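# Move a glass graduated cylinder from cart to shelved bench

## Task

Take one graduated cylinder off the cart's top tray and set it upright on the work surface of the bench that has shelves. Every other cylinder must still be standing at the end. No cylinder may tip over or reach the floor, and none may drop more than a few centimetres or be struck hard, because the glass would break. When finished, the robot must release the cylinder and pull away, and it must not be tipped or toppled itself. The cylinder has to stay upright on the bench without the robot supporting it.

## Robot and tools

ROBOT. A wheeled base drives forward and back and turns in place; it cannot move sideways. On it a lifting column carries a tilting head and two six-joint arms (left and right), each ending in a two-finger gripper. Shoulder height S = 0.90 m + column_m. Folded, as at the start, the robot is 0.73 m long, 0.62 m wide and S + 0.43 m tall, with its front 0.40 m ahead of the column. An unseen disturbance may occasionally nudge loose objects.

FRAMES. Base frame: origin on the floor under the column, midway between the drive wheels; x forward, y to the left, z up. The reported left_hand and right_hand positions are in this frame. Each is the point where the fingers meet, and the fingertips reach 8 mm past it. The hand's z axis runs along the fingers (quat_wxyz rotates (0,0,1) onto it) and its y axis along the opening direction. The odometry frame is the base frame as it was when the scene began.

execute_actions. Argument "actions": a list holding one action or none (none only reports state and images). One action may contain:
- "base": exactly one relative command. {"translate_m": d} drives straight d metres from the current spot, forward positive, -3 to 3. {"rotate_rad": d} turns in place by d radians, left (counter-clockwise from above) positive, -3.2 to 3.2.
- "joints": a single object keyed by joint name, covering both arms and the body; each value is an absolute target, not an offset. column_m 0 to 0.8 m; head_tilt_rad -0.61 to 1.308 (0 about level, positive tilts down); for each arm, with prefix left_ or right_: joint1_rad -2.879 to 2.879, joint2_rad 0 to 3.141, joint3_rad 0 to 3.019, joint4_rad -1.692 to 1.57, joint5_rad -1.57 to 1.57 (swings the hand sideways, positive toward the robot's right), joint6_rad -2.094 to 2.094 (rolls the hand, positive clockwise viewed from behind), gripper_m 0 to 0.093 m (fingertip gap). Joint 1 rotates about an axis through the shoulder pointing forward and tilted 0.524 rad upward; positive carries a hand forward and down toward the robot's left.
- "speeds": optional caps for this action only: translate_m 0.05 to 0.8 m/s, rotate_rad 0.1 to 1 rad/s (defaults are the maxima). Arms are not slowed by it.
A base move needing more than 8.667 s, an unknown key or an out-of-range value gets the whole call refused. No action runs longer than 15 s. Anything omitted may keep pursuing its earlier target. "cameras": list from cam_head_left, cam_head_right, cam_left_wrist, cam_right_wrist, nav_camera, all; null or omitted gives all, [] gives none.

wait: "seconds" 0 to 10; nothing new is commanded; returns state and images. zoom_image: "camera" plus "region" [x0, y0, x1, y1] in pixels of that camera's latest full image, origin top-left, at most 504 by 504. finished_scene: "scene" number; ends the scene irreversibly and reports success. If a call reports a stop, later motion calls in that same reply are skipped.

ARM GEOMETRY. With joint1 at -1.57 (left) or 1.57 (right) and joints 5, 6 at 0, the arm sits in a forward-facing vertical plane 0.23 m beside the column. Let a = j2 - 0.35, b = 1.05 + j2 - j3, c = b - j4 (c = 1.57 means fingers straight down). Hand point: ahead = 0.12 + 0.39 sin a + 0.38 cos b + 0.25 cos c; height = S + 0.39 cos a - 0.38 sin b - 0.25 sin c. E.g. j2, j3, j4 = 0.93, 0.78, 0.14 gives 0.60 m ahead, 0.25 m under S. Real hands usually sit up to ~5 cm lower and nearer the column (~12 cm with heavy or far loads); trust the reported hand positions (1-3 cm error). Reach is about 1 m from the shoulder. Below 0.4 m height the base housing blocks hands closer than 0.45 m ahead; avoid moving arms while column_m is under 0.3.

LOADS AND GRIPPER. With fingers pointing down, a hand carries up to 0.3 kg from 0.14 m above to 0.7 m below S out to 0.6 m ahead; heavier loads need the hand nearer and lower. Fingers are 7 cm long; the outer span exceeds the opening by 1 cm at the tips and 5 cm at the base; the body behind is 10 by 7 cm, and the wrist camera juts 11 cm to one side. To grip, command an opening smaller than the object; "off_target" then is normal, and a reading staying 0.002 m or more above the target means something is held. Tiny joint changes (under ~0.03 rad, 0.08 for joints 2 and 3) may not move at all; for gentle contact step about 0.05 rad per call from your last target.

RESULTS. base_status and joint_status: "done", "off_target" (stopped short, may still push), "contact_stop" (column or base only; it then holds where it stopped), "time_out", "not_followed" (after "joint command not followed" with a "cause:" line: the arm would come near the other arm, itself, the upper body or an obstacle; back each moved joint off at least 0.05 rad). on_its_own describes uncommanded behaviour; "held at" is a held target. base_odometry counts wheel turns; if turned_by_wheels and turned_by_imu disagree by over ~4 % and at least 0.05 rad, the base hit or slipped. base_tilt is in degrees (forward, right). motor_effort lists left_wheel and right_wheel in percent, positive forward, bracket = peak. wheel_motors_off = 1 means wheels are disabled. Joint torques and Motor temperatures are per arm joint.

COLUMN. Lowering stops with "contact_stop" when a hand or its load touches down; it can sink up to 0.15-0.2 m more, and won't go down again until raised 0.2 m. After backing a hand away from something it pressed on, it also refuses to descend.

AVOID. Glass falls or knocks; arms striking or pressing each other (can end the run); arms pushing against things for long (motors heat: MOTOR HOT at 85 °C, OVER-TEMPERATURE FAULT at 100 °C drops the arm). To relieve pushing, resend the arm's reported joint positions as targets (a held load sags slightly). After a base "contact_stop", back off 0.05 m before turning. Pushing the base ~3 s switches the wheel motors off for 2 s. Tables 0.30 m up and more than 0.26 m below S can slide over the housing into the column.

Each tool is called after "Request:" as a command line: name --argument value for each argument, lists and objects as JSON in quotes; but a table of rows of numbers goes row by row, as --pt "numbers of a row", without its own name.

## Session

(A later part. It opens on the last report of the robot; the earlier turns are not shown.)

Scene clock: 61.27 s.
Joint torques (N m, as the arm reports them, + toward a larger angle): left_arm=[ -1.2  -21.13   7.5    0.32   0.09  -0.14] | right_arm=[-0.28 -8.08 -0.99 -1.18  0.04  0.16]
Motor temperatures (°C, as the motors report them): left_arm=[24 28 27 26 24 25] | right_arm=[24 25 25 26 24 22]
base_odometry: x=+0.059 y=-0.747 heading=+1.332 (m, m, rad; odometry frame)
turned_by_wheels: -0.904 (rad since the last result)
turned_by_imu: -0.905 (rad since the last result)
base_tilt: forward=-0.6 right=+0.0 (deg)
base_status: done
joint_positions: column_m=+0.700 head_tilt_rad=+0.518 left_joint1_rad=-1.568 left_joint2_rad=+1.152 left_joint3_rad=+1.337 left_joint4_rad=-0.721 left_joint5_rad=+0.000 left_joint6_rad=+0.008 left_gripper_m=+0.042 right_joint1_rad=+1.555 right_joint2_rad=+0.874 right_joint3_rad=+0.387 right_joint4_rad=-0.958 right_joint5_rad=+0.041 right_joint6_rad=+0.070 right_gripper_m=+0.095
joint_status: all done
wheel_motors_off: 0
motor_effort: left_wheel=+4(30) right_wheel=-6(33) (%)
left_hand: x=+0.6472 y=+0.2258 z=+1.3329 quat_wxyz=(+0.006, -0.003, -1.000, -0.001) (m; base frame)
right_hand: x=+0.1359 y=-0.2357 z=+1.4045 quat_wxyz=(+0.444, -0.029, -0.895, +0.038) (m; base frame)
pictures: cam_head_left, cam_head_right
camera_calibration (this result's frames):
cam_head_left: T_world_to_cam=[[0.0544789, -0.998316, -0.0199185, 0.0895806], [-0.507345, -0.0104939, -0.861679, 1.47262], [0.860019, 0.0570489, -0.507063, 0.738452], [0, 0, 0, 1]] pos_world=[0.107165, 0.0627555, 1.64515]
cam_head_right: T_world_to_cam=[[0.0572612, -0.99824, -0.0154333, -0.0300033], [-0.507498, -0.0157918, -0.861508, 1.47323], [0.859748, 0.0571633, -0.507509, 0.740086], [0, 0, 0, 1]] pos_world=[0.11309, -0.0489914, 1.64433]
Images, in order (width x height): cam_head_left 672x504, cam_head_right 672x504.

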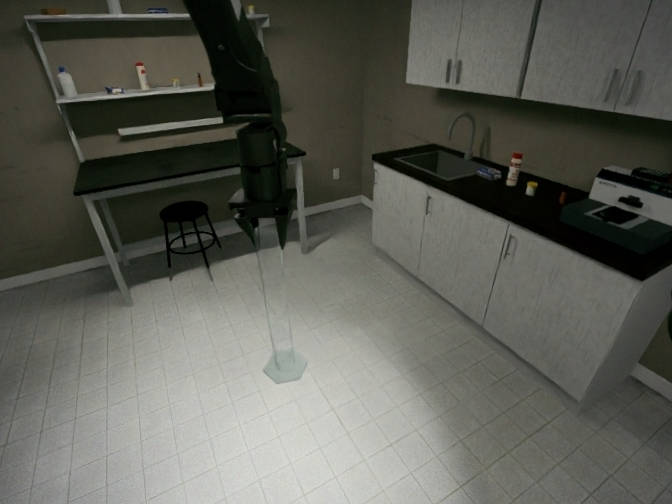

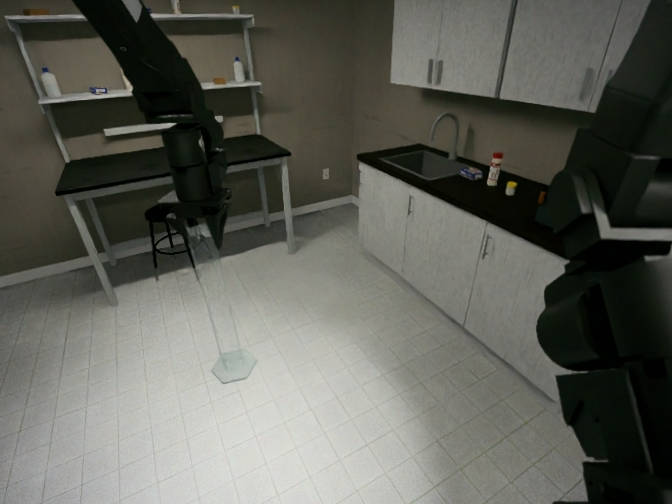

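Request:
execute_actions --actions '[{"base":{"translate_m":1.72},"speeds":{"translate_m":0.3}}]' --cameras '[]'

Request:
execute_actions --actions '[{"base":{"rotate_rad":0.585},"joints":{"head_tilt_rad":0.7},"speeds":{"rotate_rad":0.3}}]' --cameras '["cam_head_left","cam_head_right"]'

Scene clock: 71.80 s.
Joint torques (N m, as the arm reports them, + toward a larger angle): left_arm=[ -1.06 -21.12   7.6    0.32   0.09  -0.14] | right_arm=[-0.41 -7.96 -1.12 -1.14  0.04  0.16]
Motor temperatures (°C, as the motors report them): left_arm=[24 28 27 26 24 25] | right_arm=[24 25 25 26 24 22]
base_odometry: x=+0.466 y=+0.924 heading=+1.332 (m, m, rad; odometry frame)
turned_by_wheels: +0.000 (rad since the last result)
turned_by_imu: +0.003 (rad since the last result)
base_tilt: forward=-0.6 right=+0.0 (deg)
base_status: done
joint_positions: column_m=+0.700 head_tilt_rad=+0.518 left_joint1_rad=-1.568 left_joint2_rad=+1.152 left_joint3_rad=+1.336 left_joint4_rad=-0.721 left_joint5_rad=+0.000 left_joint6_rad=+0.008 left_gripper_m=+0.042 right_joint1_rad=+1.555 right_joint2_rad=+0.874 right_joint3_rad=+0.389 right_joint4_rad=-0.958 right_joint5_rad=+0.041 right_joint6_rad=+0.070 right_gripper_m=+0.095
joint_status: not commanded
wheel_motors_off: 0
motor_effort: left_wheel=-1(53) right_wheel=+0(52) (%)
left_hand: x=+0.6464 y=+0.2258 z=+1.3325 quat_wxyz=(+0.007, -0.003, -1.000, -0.001) (m; base frame)
right_hand: x=+0.1371 y=-0.2357 z=+1.4041 quat_wxyz=(+0.443, -0.029, -0.895, +0.038) (m; base frame)
pictures: none
No camera images: the call's "cameras" was empty. Leave "cameras" out to get every camera's image.

Scene clock: 74.60 s.
Joint torques (N m, as the arm reports them, + toward a larger angle): left_arm=[ -1.09 -21.02   7.66   0.32   0.13  -0.14] | right_arm=[-0.3  -8.06 -1.09 -1.17  0.04  0.16]
Motor temperatures (°C, as the motors report them): left_arm=[24 29 28 26 24 25] | right_arm=[24 25 25 26 24 22]
base_odometry: x=+0.466 y=+0.924 heading=+1.916 (m, m, rad; odometry frame)
turned_by_wheels: +0.584 (rad since the last result)
turned_by_imu: +0.585 (rad since the last result)
base_tilt: forward=-0.6 right=+0.0 (deg)
base_status: done
joint_positions: column_m=+0.700 head_tilt_rad=+0.703 left_joint1_rad=-1.568 left_joint2_rad=+1.152 left_joint3_rad=+1.336 left_joint4_rad=-0.721 left_joint5_rad=-0.001 left_joint6_rad=+0.008 left_gripper_m=+0.042 right_joint1_rad=+1.555 right_joint2_rad=+0.874 right_joint3_rad=+0.389 right_joint4_rad=-0.958 right_joint5_rad=+0.041 right_joint6_rad=+0.070 right_gripper_m=+0.095
joint_status: all done
wheel_motors_off: 0
motor_effort: left_wheel=-3(47) right_wheel=+6(39) (%)
left_hand: x=+0.6464 y=+0.2260 z=+1.3325 quat_wxyz=(+0.007, -0.003, -1.000, -0.002) (m; base frame)
right_hand: x=+0.1371 y=-0.2357 z=+1.4041 quat_wxyz=(+0.443, -0.029, -0.895, +0.038) (m; base frame)
pictures: cam_head_left, cam_head_right
camera_calibration (this result's frames):
cam_head_left: T_world_to_cam=[[0.0498906, -0.998316, -0.0295909, 0.106117], [-0.657056, -0.0104939, -0.753769, 1.29818], [0.752189, 0.0570489, -0.656473, 0.995734], [0, 0, 0, 1]] pos_world=[0.0987026, 0.0627555, 1.63534]
cam_head_right: T_world_to_cam=[[0.0534498, -0.99824, -0.0256934, -0.0125153], [-0.657175, -0.0157918, -0.753573, 1.29874], [0.751841, 0.0571633, -0.656862, 0.997276], [0, 0, 0, 1]] pos_world=[0.104377, -0.0489914, 1.63345]
Images, in order (width x height): cam_head_left 672x504, cam_head_right 672x504.

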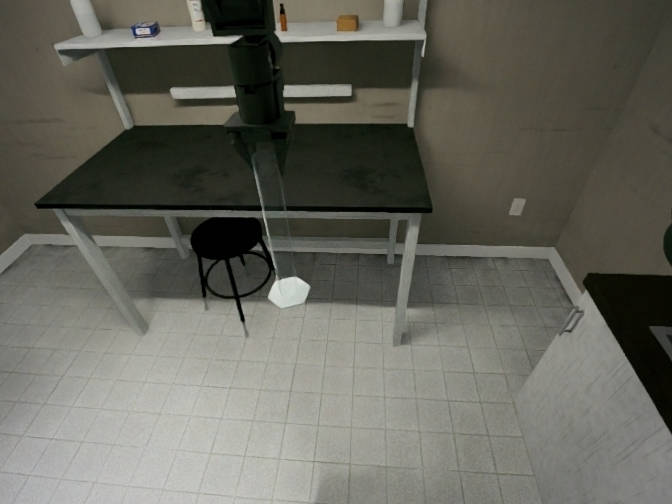

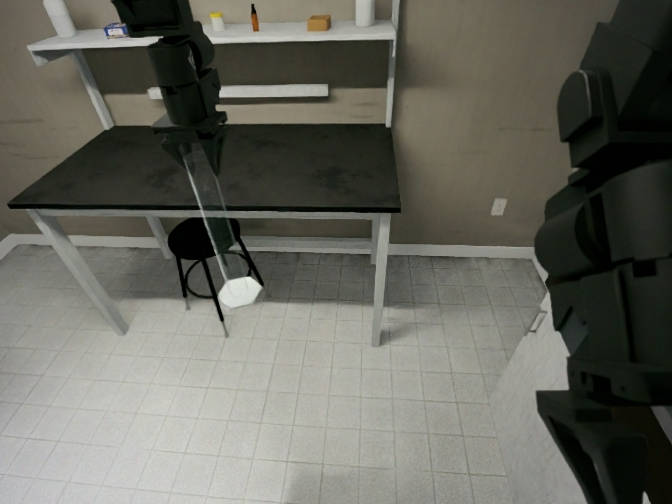

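Request:
execute_actions --actions '[{"base":{"translate_m":0.74},"joints":{"head_tilt_rad":0.9},"speeds":{"translate_m":0.25}}]' --cameras '["cam_head_left","cam_left_wrist"]'

Scene clock: 80.80 s.
Joint torques (N m, as the arm reports them, + toward a larger angle): left_arm=[ -1.08 -20.96   7.61   0.36   0.12  -0.14] | right_arm=[-0.39 -8.24 -1.18 -1.16  0.04  0.16]
Motor temperatures (°C, as the motors report them): left_arm=[24 29 28 26 24 25] | right_arm=[24 25 25 26 24 22]
base_odometry: x=+0.215 y=+1.620 heading=+1.916 (m, m, rad; odometry frame)
turned_by_wheels: +0.000 (rad since the last result)
turned_by_imu: +0.003 (rad since the last result)
base_tilt: forward=-0.6 right=+0.0 (deg)
base_status: done
joint_positions: column_m=+0.700 head_tilt_rad=+0.901 left_joint1_rad=-1.568 left_joint2_rad=+1.152 left_joint3_rad=+1.336 left_joint4_rad=-0.721 left_joint5_rad=-0.001 left_joint6_rad=+0.008 left_gripper_m=+0.042 right_joint1_rad=+1.555 right_joint2_rad=+0.874 right_joint3_rad=+0.390 right_joint4_rad=-0.958 right_joint5_rad=+0.041 right_joint6_rad=+0.070 right_gripper_m=+0.095
joint_status: all done
wheel_motors_off: 0
motor_effort: left_wheel=+0(43) right_wheel=-1(57) (%)
left_hand: x=+0.6464 y=+0.2260 z=+1.3325 quat_wxyz=(+0.007, -0.003, -1.000, -0.001) (m; base frame)
right_hand: x=+0.1373 y=-0.2357 z=+1.4040 quat_wxyz=(+0.443, -0.029, -0.895, +0.038) (m; base frame)
pictures: cam_head_left, cam_left_wrist
camera_calibration (this result's frames):
cam_head_left: T_world_to_cam=[[0.0430682, -0.998316, -0.0388565, 0.122079], [-0.792913, -0.0104939, -0.609244, 1.06132], [0.607811, 0.0570489, -0.79203, 1.23149], [0, 0, 0, 1]] pos_world=[0.0877646, 0.0627555, 1.62672]
cam_left_wrist: T_world_to_cam=[[-0.000256479, -0.999998, -0.00211644, 0.227176], [-0.811323, -0.00102918, 0.584597, -0.249355], [-0.584598, 0.00186705, -0.811321, 1.58435], [0, 0, 0, 1]] pos_world=[0.72396, 0.223961, 1.43167]
Images, in order (width x height): cam_head_left 672x504, cam_left_wrist 504x504.

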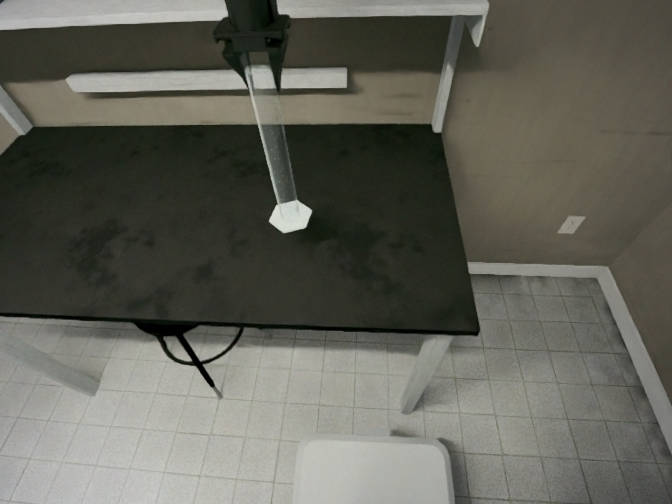

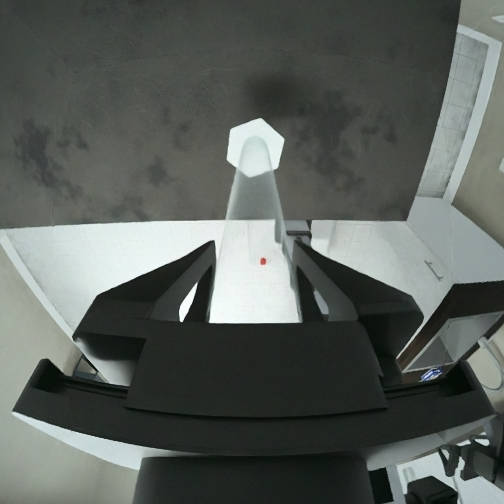

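Request:
execute_actions --actions '[{"joints":{"column_m":0.63}}]' --cameras '["cam_left_wrist"]'

Request:
zoom_image --camera "cam_left_wrist" --region '[190,80,320,200]'

Scene clock: 85.57 s.
Joint torques (N m, as the arm reports them, + toward a larger angle): left_arm=[ -1.06 -20.9    7.68   0.31   0.12  -0.14] | right_arm=[-0.34 -8.21 -1.15 -1.17  0.05  0.15]
Motor temperatures (°C, as the motors report them): left_arm=[24 29 28 26 24 25] | right_arm=[24 25 25 26 24 22]
base_odometry: x=+0.215 y=+1.620 heading=+1.916 (m, m, rad; odometry frame)
turned_by_wheels: +0.000 (rad since the last result)
turned_by_imu: +0.001 (rad since the last result)
base_tilt: forward=-0.6 right=+0.0 (deg)
base_status: not commanded
joint_positions: column_m=+0.630 head_tilt_rad=+0.901 left_joint1_rad=-1.568 left_joint2_rad=+1.152 left_joint3_rad=+1.336 left_joint4_rad=-0.721 left_joint5_rad=-0.001 left_joint6_rad=+0.008 left_gripper_m=+0.042 right_joint1_rad=+1.555 right_joint2_rad=+0.874 right_joint3_rad=+0.390 right_joint4_rad=-0.958 right_joint5_rad=+0.041 right_joint6_rad=+0.070 right_gripper_m=+0.095
joint_status: all done
wheel_motors_off: 0
motor_effort: left_wheel=+0(1) right_wheel=-2(1) (%)
left_hand: x=+0.6464 y=+0.2260 z=+1.2627 quat_wxyz=(+0.007, -0.003, -1.000, -0.001) (m; base frame)
right_hand: x=+0.1373 y=-0.2357 z=+1.3342 quat_wxyz=(+0.443, -0.029, -0.895, +0.038) (m; base frame)
pictures: cam_left_wrist
camera_calibration (this result's frames):
cam_left_wrist: T_world_to_cam=[[-0.000256479, -0.999998, -0.00211644, 0.227028], [-0.811323, -0.00102918, 0.584597, -0.208524], [-0.584598, 0.00186705, -0.811321, 1.52769], [0, 0, 0, 1]] pos_world=[0.72396, 0.223961, 1.36183]
Images, in order (width x height): cam_left_wrist 504x504.

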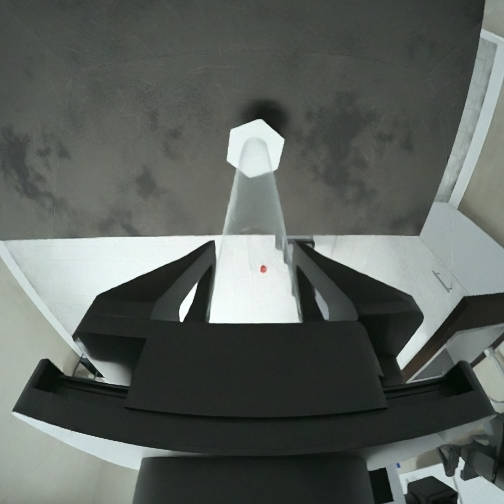

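Region (190, 80, 320, 200) of cam_left_wrist's 504x504 image, scaled by 3.877, with more detail than that image has; it fills the top 465 rows of this view, and the rest is white.

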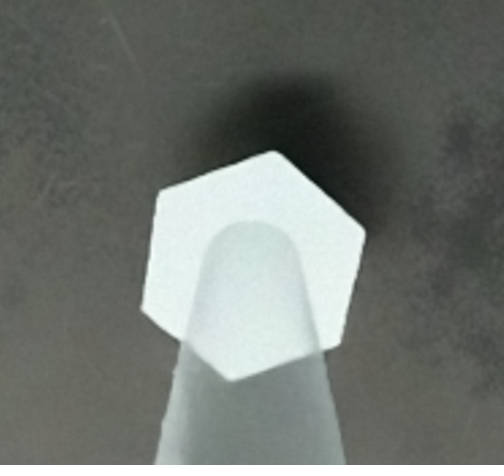

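Request:
execute_actions --actions '[{"joints":{"column_m":0.588}}]' --cameras '["cam_left_wrist"]'

Request:
zoom_image --camera "cam_left_wrist" --region '[190,80,320,200]'

Scene clock: 88.07 s.
Joint torques (N m, as the arm reports them, + toward a larger angle): left_arm=[ -1.05 -20.92   7.63   0.3    0.13  -0.14] | right_arm=[-0.25 -8.2  -1.16 -1.17  0.05  0.15]
Motor temperatures (°C, as the motors report them): left_arm=[24 29 28 26 24 25] | right_arm=[24 25 25 26 24 22]
base_odometry: x=+0.215 y=+1.620 heading=+1.916 (m, m, rad; odometry frame)
turned_by_wheels: +0.000 (rad since the last result)
turned_by_imu: +0.001 (rad since the last result)
base_tilt: forward=-0.5 right=+0.0 (deg)
base_status: not commanded
joint_positions: column_m=+0.588 head_tilt_rad=+0.901 left_joint1_rad=-1.568 left_joint2_rad=+1.152 left_joint3_rad=+1.336 left_joint4_rad=-0.721 left_joint5_rad=-0.001 left_joint6_rad=+0.008 left_gripper_m=+0.042 right_joint1_rad=+1.555 right_joint2_rad=+0.874 right_joint3_rad=+0.390 right_joint4_rad=-0.958 right_joint5_rad=+0.041 right_joint6_rad=+0.070 right_gripper_m=+0.095
joint_status: all done
wheel_motors_off: 0
motor_effort: left_wheel=+1(2) right_wheel=-1(1) (%)
left_hand: x=+0.6464 y=+0.2260 z=+1.2207 quat_wxyz=(+0.007, -0.003, -1.000, -0.001) (m; base frame)
right_hand: x=+0.1373 y=-0.2357 z=+1.2922 quat_wxyz=(+0.443, -0.029, -0.895, +0.038) (m; base frame)
pictures: cam_left_wrist
camera_calibration (this result's frames):
cam_left_wrist: T_world_to_cam=[[-0.000256479, -0.999998, -0.00211644, 0.226939], [-0.811323, -0.00102918, 0.584597, -0.183967], [-0.584598, 0.00186705, -0.811321, 1.49361], [0, 0, 0, 1]] pos_world=[0.72396, 0.223961, 1.31982]
Images, in order (width x height): cam_left_wrist 504x504.

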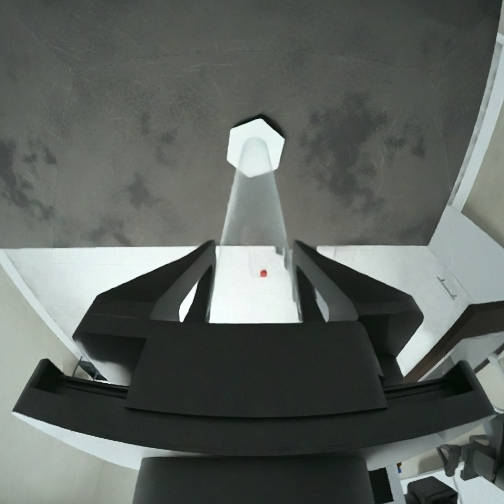

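Region (190, 80, 320, 200) of cam_left_wrist's 504x504 image, scaled by 3.877, with more detail than that image has; it fills the top 465 rows of this view, and the rest is white.

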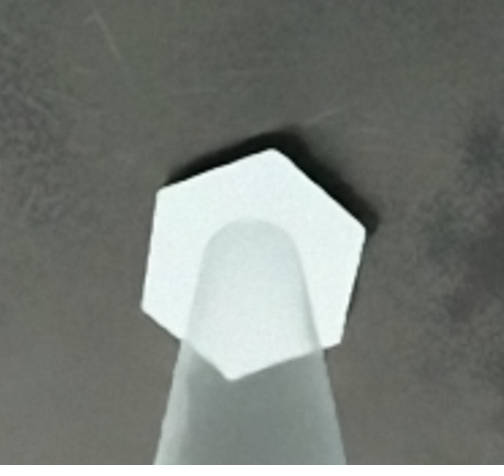

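Request:
execute_actions --actions '[{"joints":{"column_m":0.578}}]' --cameras '["cam_left_wrist"]'

Request:
zoom_image --camera "cam_left_wrist" --region '[190,80,320,200]'

Scene clock: 94.37 s.
Joint torques (N m, as the arm reports them, + toward a larger angle): left_arm=[ -1.09 -20.96   7.64   0.31   0.11  -0.14] | right_arm=[-0.27 -7.96 -1.15 -1.18  0.05  0.15]
Motor temperatures (°C, as the motors report them): left_arm=[24 29 28 26 24 25] | right_arm=[24 25 25 26 24 22]
base_odometry: x=+0.215 y=+1.620 heading=+1.916 (m, m, rad; odometry frame)
turned_by_wheels: +0.000 (rad since the last result)
turned_by_imu: +0.001 (rad since the last result)
base_tilt: forward=-0.5 right=+0.0 (deg)
base_status: not commanded
joint_positions: column_m=+0.578 head_tilt_rad=+0.901 left_joint1_rad=-1.568 left_joint2_rad=+1.152 left_joint3_rad=+1.336 left_joint4_rad=-0.721 left_joint5_rad=-0.001 left_joint6_rad=+0.008 left_gripper_m=+0.042 right_joint1_rad=+1.555 right_joint2_rad=+0.874 right_joint3_rad=+0.390 right_joint4_rad=-0.958 right_joint5_rad=+0.041 right_joint6_rad=+0.070 right_gripper_m=+0.095
joint_status: all done
wheel_motors_off: 0
motor_effort: left_wheel=+2(3) right_wheel=-1(2) (%)
left_hand: x=+0.6463 y=+0.2260 z=+1.2105 quat_wxyz=(+0.007, -0.003, -1.000, -0.001) (m; base frame)
right_hand: x=+0.1373 y=-0.2357 z=+1.2822 quat_wxyz=(+0.443, -0.029, -0.895, +0.038) (m; base frame)
pictures: cam_left_wrist
camera_calibration (this result's frames):
cam_left_wrist: T_world_to_cam=[[0.000124993, -0.999998, -0.00212101, 0.226677], [-0.8111, -0.00134198, 0.584905, -0.178523], [-0.584907, 0.00164724, -0.811099, 1.48523], [0, 0, 0, 1]] pos_world=[0.723896, 0.22399, 1.30957]
Images, in order (width x height): cam_left_wrist 504x504.

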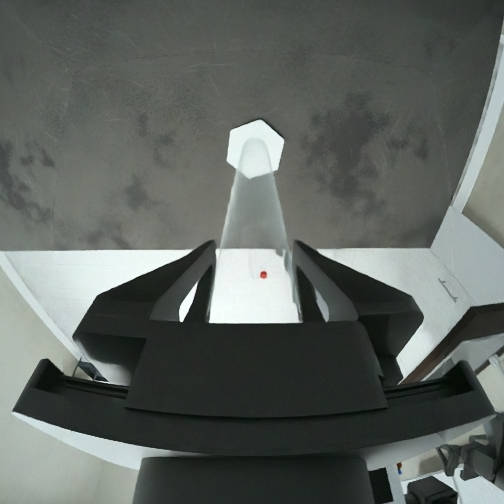

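Region (190, 80, 320, 200) of cam_left_wrist's 504x504 image, scaled by 3.877, with more detail than that image has; it fills the top 465 rows of this view, and the rest is white.

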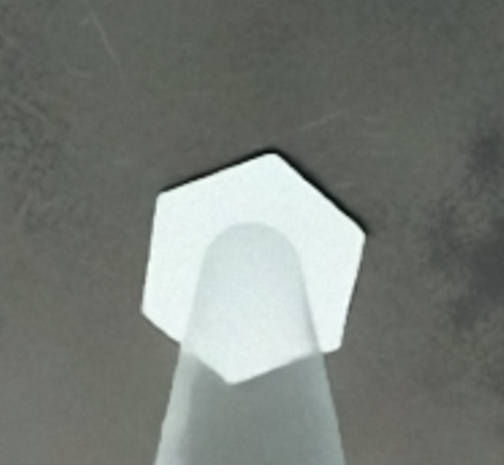

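Request:
execute_actions --actions '[{"joints":{"column_m":0.572}}]' --cameras '["cam_left_wrist"]'

Request:
zoom_image --camera "cam_left_wrist" --region '[190,80,320,200]'

Scene clock: 95.97 s.
Joint torques (N m, as the arm reports them, + toward a larger angle): left_arm=[ -1.07 -20.03   7.79   0.4    0.11  -0.13] | right_arm=[-0.28 -8.14 -1.14 -1.17  0.04  0.16]
Motor temperatures (°C, as the motors report them): left_arm=[24 29 28 26 24 25] | right_arm=[24 25 25 26 24 22]
base_odometry: x=+0.215 y=+1.620 heading=+1.916 (m, m, rad; odometry frame)
turned_by_wheels: +0.000 (rad since the last result)
turned_by_imu: +0.000 (rad since the last result)
base_tilt: forward=-0.6 right=+0.0 (deg)
base_status: not commanded
joint_positions: column_m=+0.572 head_tilt_rad=+0.901 left_joint1_rad=-1.568 left_joint2_rad=+1.141 left_joint3_rad=+1.336 left_joint4_rad=-0.723 left_joint5_rad=+0.000 left_joint6_rad=+0.007 left_gripper_m=+0.042 right_joint1_rad=+1.555 right_joint2_rad=+0.874 right_joint3_rad=+0.390 right_joint4_rad=-0.958 right_joint5_rad=+0.041 right_joint6_rad=+0.070 right_gripper_m=+0.095
joint_status: all done
wheel_motors_off: 0
motor_effort: left_wheel=+4(2) right_wheel=-1(2) (%)
left_hand: x=+0.6488 y=+0.2259 z=+1.2105 quat_wxyz=(+0.002, -0.003, -1.000, -0.001) (m; base frame)
right_hand: x=+0.1373 y=-0.2357 z=+1.2762 quat_wxyz=(+0.443, -0.029, -0.895, +0.038) (m; base frame)
pictures: cam_left_wrist
camera_calibration (this result's frames):
cam_left_wrist: T_world_to_cam=[[0.00088894, -0.999998, -0.00175333, 0.22566], [-0.816422, -0.00173822, 0.577454, -0.163958], [-0.577455, 0.000918137, -0.816422, 1.48849], [0, 0, 0, 1]] pos_world=[0.725478, 0.224008, 1.31031]
Images, in order (width x height): cam_left_wrist 504x504.

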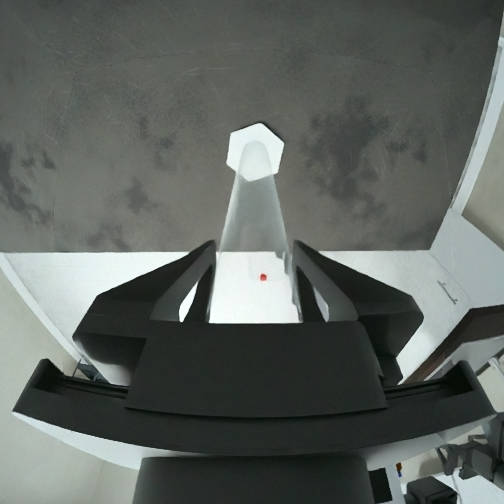

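Region (190, 80, 320, 200) of cam_left_wrist's 504x504 image, scaled by 3.877, with more detail than that image has; it fills the top 465 rows of this view, and the rest is white.

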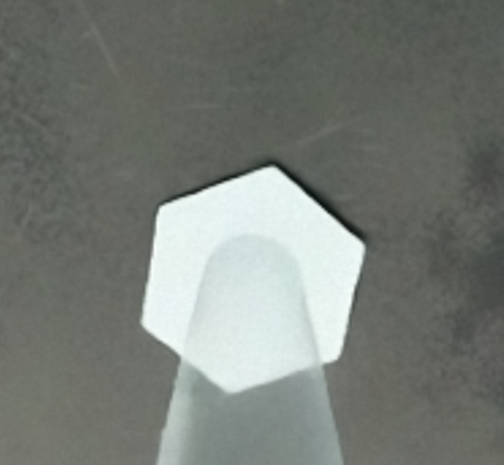

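Down. Release and retreat.

Request:
execute_actions --actions '[{"joints":{"left_gripper_m":0.085}}]' --cameras '[]'

Request:
execute_actions --actions '[{"joints":{"column_m":0.7}}]' --cameras '["cam_head_left"]'

Request:
execute_actions --actions '[{"base":{"translate_m":-0.6}}]' --cameras '["cam_head_left"]'

Scene clock: 99.80 s.
Joint torques (N m, as the arm reports them, + toward a larger angle): left_arm=[ -1.09 -20.33   7.72   0.41   0.1   -0.13] | right_arm=[-0.3  -8.19 -1.16 -1.19  0.04  0.15]
Motor temperatures (°C, as the motors report them): left_arm=[24 29 28 26 24 25] | right_arm=[24 25 25 26 24 22]
base_odometry: x=+0.215 y=+1.620 heading=+1.916 (m, m, rad; odometry frame)
turned_by_wheels: +0.000 (rad since the last result)
turned_by_imu: +0.001 (rad since the last result)
base_tilt: forward=-0.6 right=+0.0 (deg)
base_status: not commanded
joint_positions: column_m=+0.572 head_tilt_rad=+0.901 left_joint1_rad=-1.568 left_joint2_rad=+1.141 left_joint3_rad=+1.336 left_joint4_rad=-0.723 left_joint5_rad=+0.000 left_joint6_rad=+0.006 left_gripper_m=+0.085 right_joint1_rad=+1.555 right_joint2_rad=+0.874 right_joint3_rad=+0.390 right_joint4_rad=-0.958 right_joint5_rad=+0.041 right_joint6_rad=+0.070 right_gripper_m=+0.095
joint_status: all done
wheel_motors_off: 0
motor_effort: left_wheel=+2(2) right_wheel=-1(2) (%)
left_hand: x=+0.6487 y=+0.2259 z=+1.2103 quat_wxyz=(+0.002, -0.003, -1.000, -0.001) (m; base frame)
right_hand: x=+0.1373 y=-0.2357 z=+1.2762 quat_wxyz=(+0.443, -0.029, -0.895, +0.038) (m; base frame)
pictures: none
No camera images: the call's "cameras" was empty. Leave "cameras" out to get every camera's image.

Scene clock: 102.07 s.
Joint torques (N m, as the arm reports them, + toward a larger angle): left_arm=[ -1.07 -20.07   7.71   0.41   0.1   -0.13] | right_arm=[-0.27 -8.16 -1.15 -1.16  0.05  0.15]
Motor temperatures (°C, as the motors report them): left_arm=[24 29 28 26 24 25] | right_arm=[24 25 25 26 24 22]
base_odometry: x=+0.215 y=+1.620 heading=+1.916 (m, m, rad; odometry frame)
turned_by_wheels: +0.000 (rad since the last result)
turned_by_imu: +0.001 (rad since the last result)
base_tilt: forward=-0.6 right=+0.0 (deg)
base_status: not commanded
joint_positions: column_m=+0.700 head_tilt_rad=+0.901 left_joint1_rad=-1.568 left_joint2_rad=+1.141 left_joint3_rad=+1.336 left_joint4_rad=-0.723 left_joint5_rad=+0.000 left_joint6_rad=+0.006 left_gripper_m=+0.085 right_joint1_rad=+1.555 right_joint2_rad=+0.874 right_joint3_rad=+0.390 right_joint4_rad=-0.958 right_joint5_rad=+0.041 right_joint6_rad=+0.070 right_gripper_m=+0.095
joint_status: all done
wheel_motors_off: 0
motor_effort: left_wheel=+0(4) right_wheel=-2(2) (%)
left_hand: x=+0.6487 y=+0.2259 z=+1.3381 quat_wxyz=(+0.002, -0.003, -1.000, -0.001) (m; base frame)
right_hand: x=+0.1373 y=-0.2357 z=+1.4040 quat_wxyz=(+0.443, -0.029, -0.895, +0.038) (m; base frame)
pictures: cam_head_left
camera_calibration (this result's frames):
cam_head_left: T_world_to_cam=[[0.0430661, -0.998316, -0.0388588, 0.122083], [-0.792946, -0.0104939, -0.609201, 1.06125], [0.607767, 0.0570489, -0.792063, 1.23155], [0, 0, 0, 1]] pos_world=[0.0877614, 0.0627555, 1.62672]
Images, in order (width x height): cam_head_left 672x504.

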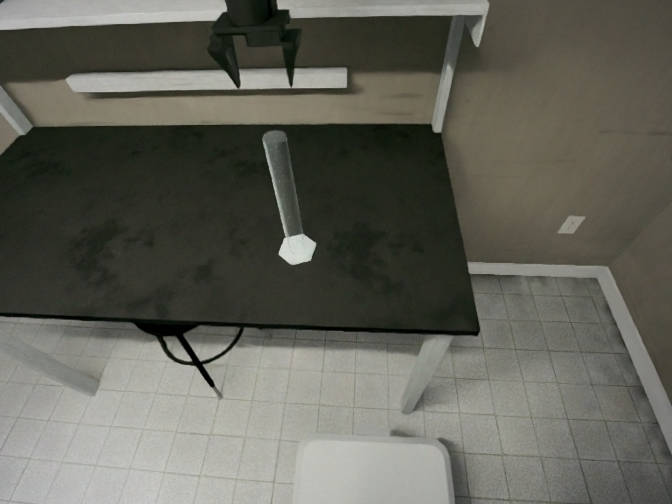

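Scene clock: 104.80 s.
Joint torques (N m, as the arm reports them, + toward a larger angle): left_arm=[ -1.07 -20.02   7.76   0.41   0.1   -0.13] | right_arm=[-0.41 -8.06 -0.84 -1.17  0.03  0.15]
Motor temperatures (°C, as the motors report them): left_arm=[24 29 28 26 24 25] | right_arm=[24 25 25 26 24 22]
base_odometry: x=+0.419 y=+1.056 heading=+1.917 (m, m, rad; odometry frame)
turned_by_wheels: +0.001 (rad since the last result)
turned_by_imu: +0.001 (rad since the last result)
base_tilt: forward=-0.5 right=+0.0 (deg)
base_status: done
joint_positions: column_m=+0.700 head_tilt_rad=+0.902 left_joint1_rad=-1.568 left_joint2_rad=+1.141 left_joint3_rad=+1.335 left_joint4_rad=-0.723 left_joint5_rad=+0.000 left_joint6_rad=+0.006 left_gripper_m=+0.085 right_joint1_rad=+1.555 right_joint2_rad=+0.874 right_joint3_rad=+0.385 right_joint4_rad=-0.958 right_joint5_rad=+0.041 right_joint6_rad=+0.070 right_gripper_m=+0.095
joint_status: not commanded
wheel_motors_off: 0
motor_effort: left_wheel=+1(57) right_wheel=-1(34) (%)
left_hand: x=+0.6481 y=+0.2259 z=+1.3379 quat_wxyz=(+0.003, -0.003, -1.000, -0.001) (m; base frame)
right_hand: x=+0.1350 y=-0.2357 z=+1.4049 quat_wxyz=(+0.444, -0.029, -0.895, +0.038) (m; base frame)
pictures: cam_head_left
camera_calibration (this result's frames):
cam_head_left: T_world_to_cam=[[0.0430432, -0.998316, -0.0388842, 0.122127], [-0.793305, -0.0104939, -0.608734, 1.06048], [0.607301, 0.0570489, -0.792421, 1.23217], [0, 0, 0, 1]] pos_world=[0.0877265, 0.0627555, 1.6267]
Images, in order (width x height): cam_head_left 672x504.

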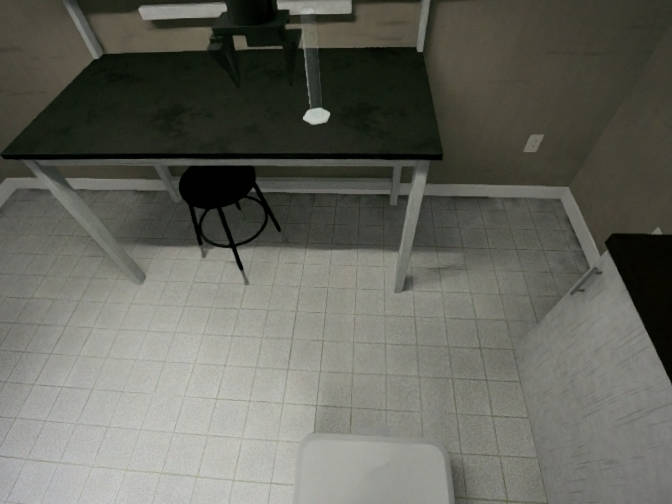

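Request:
finished_scene --scene 2

The scene is finished: the task was done.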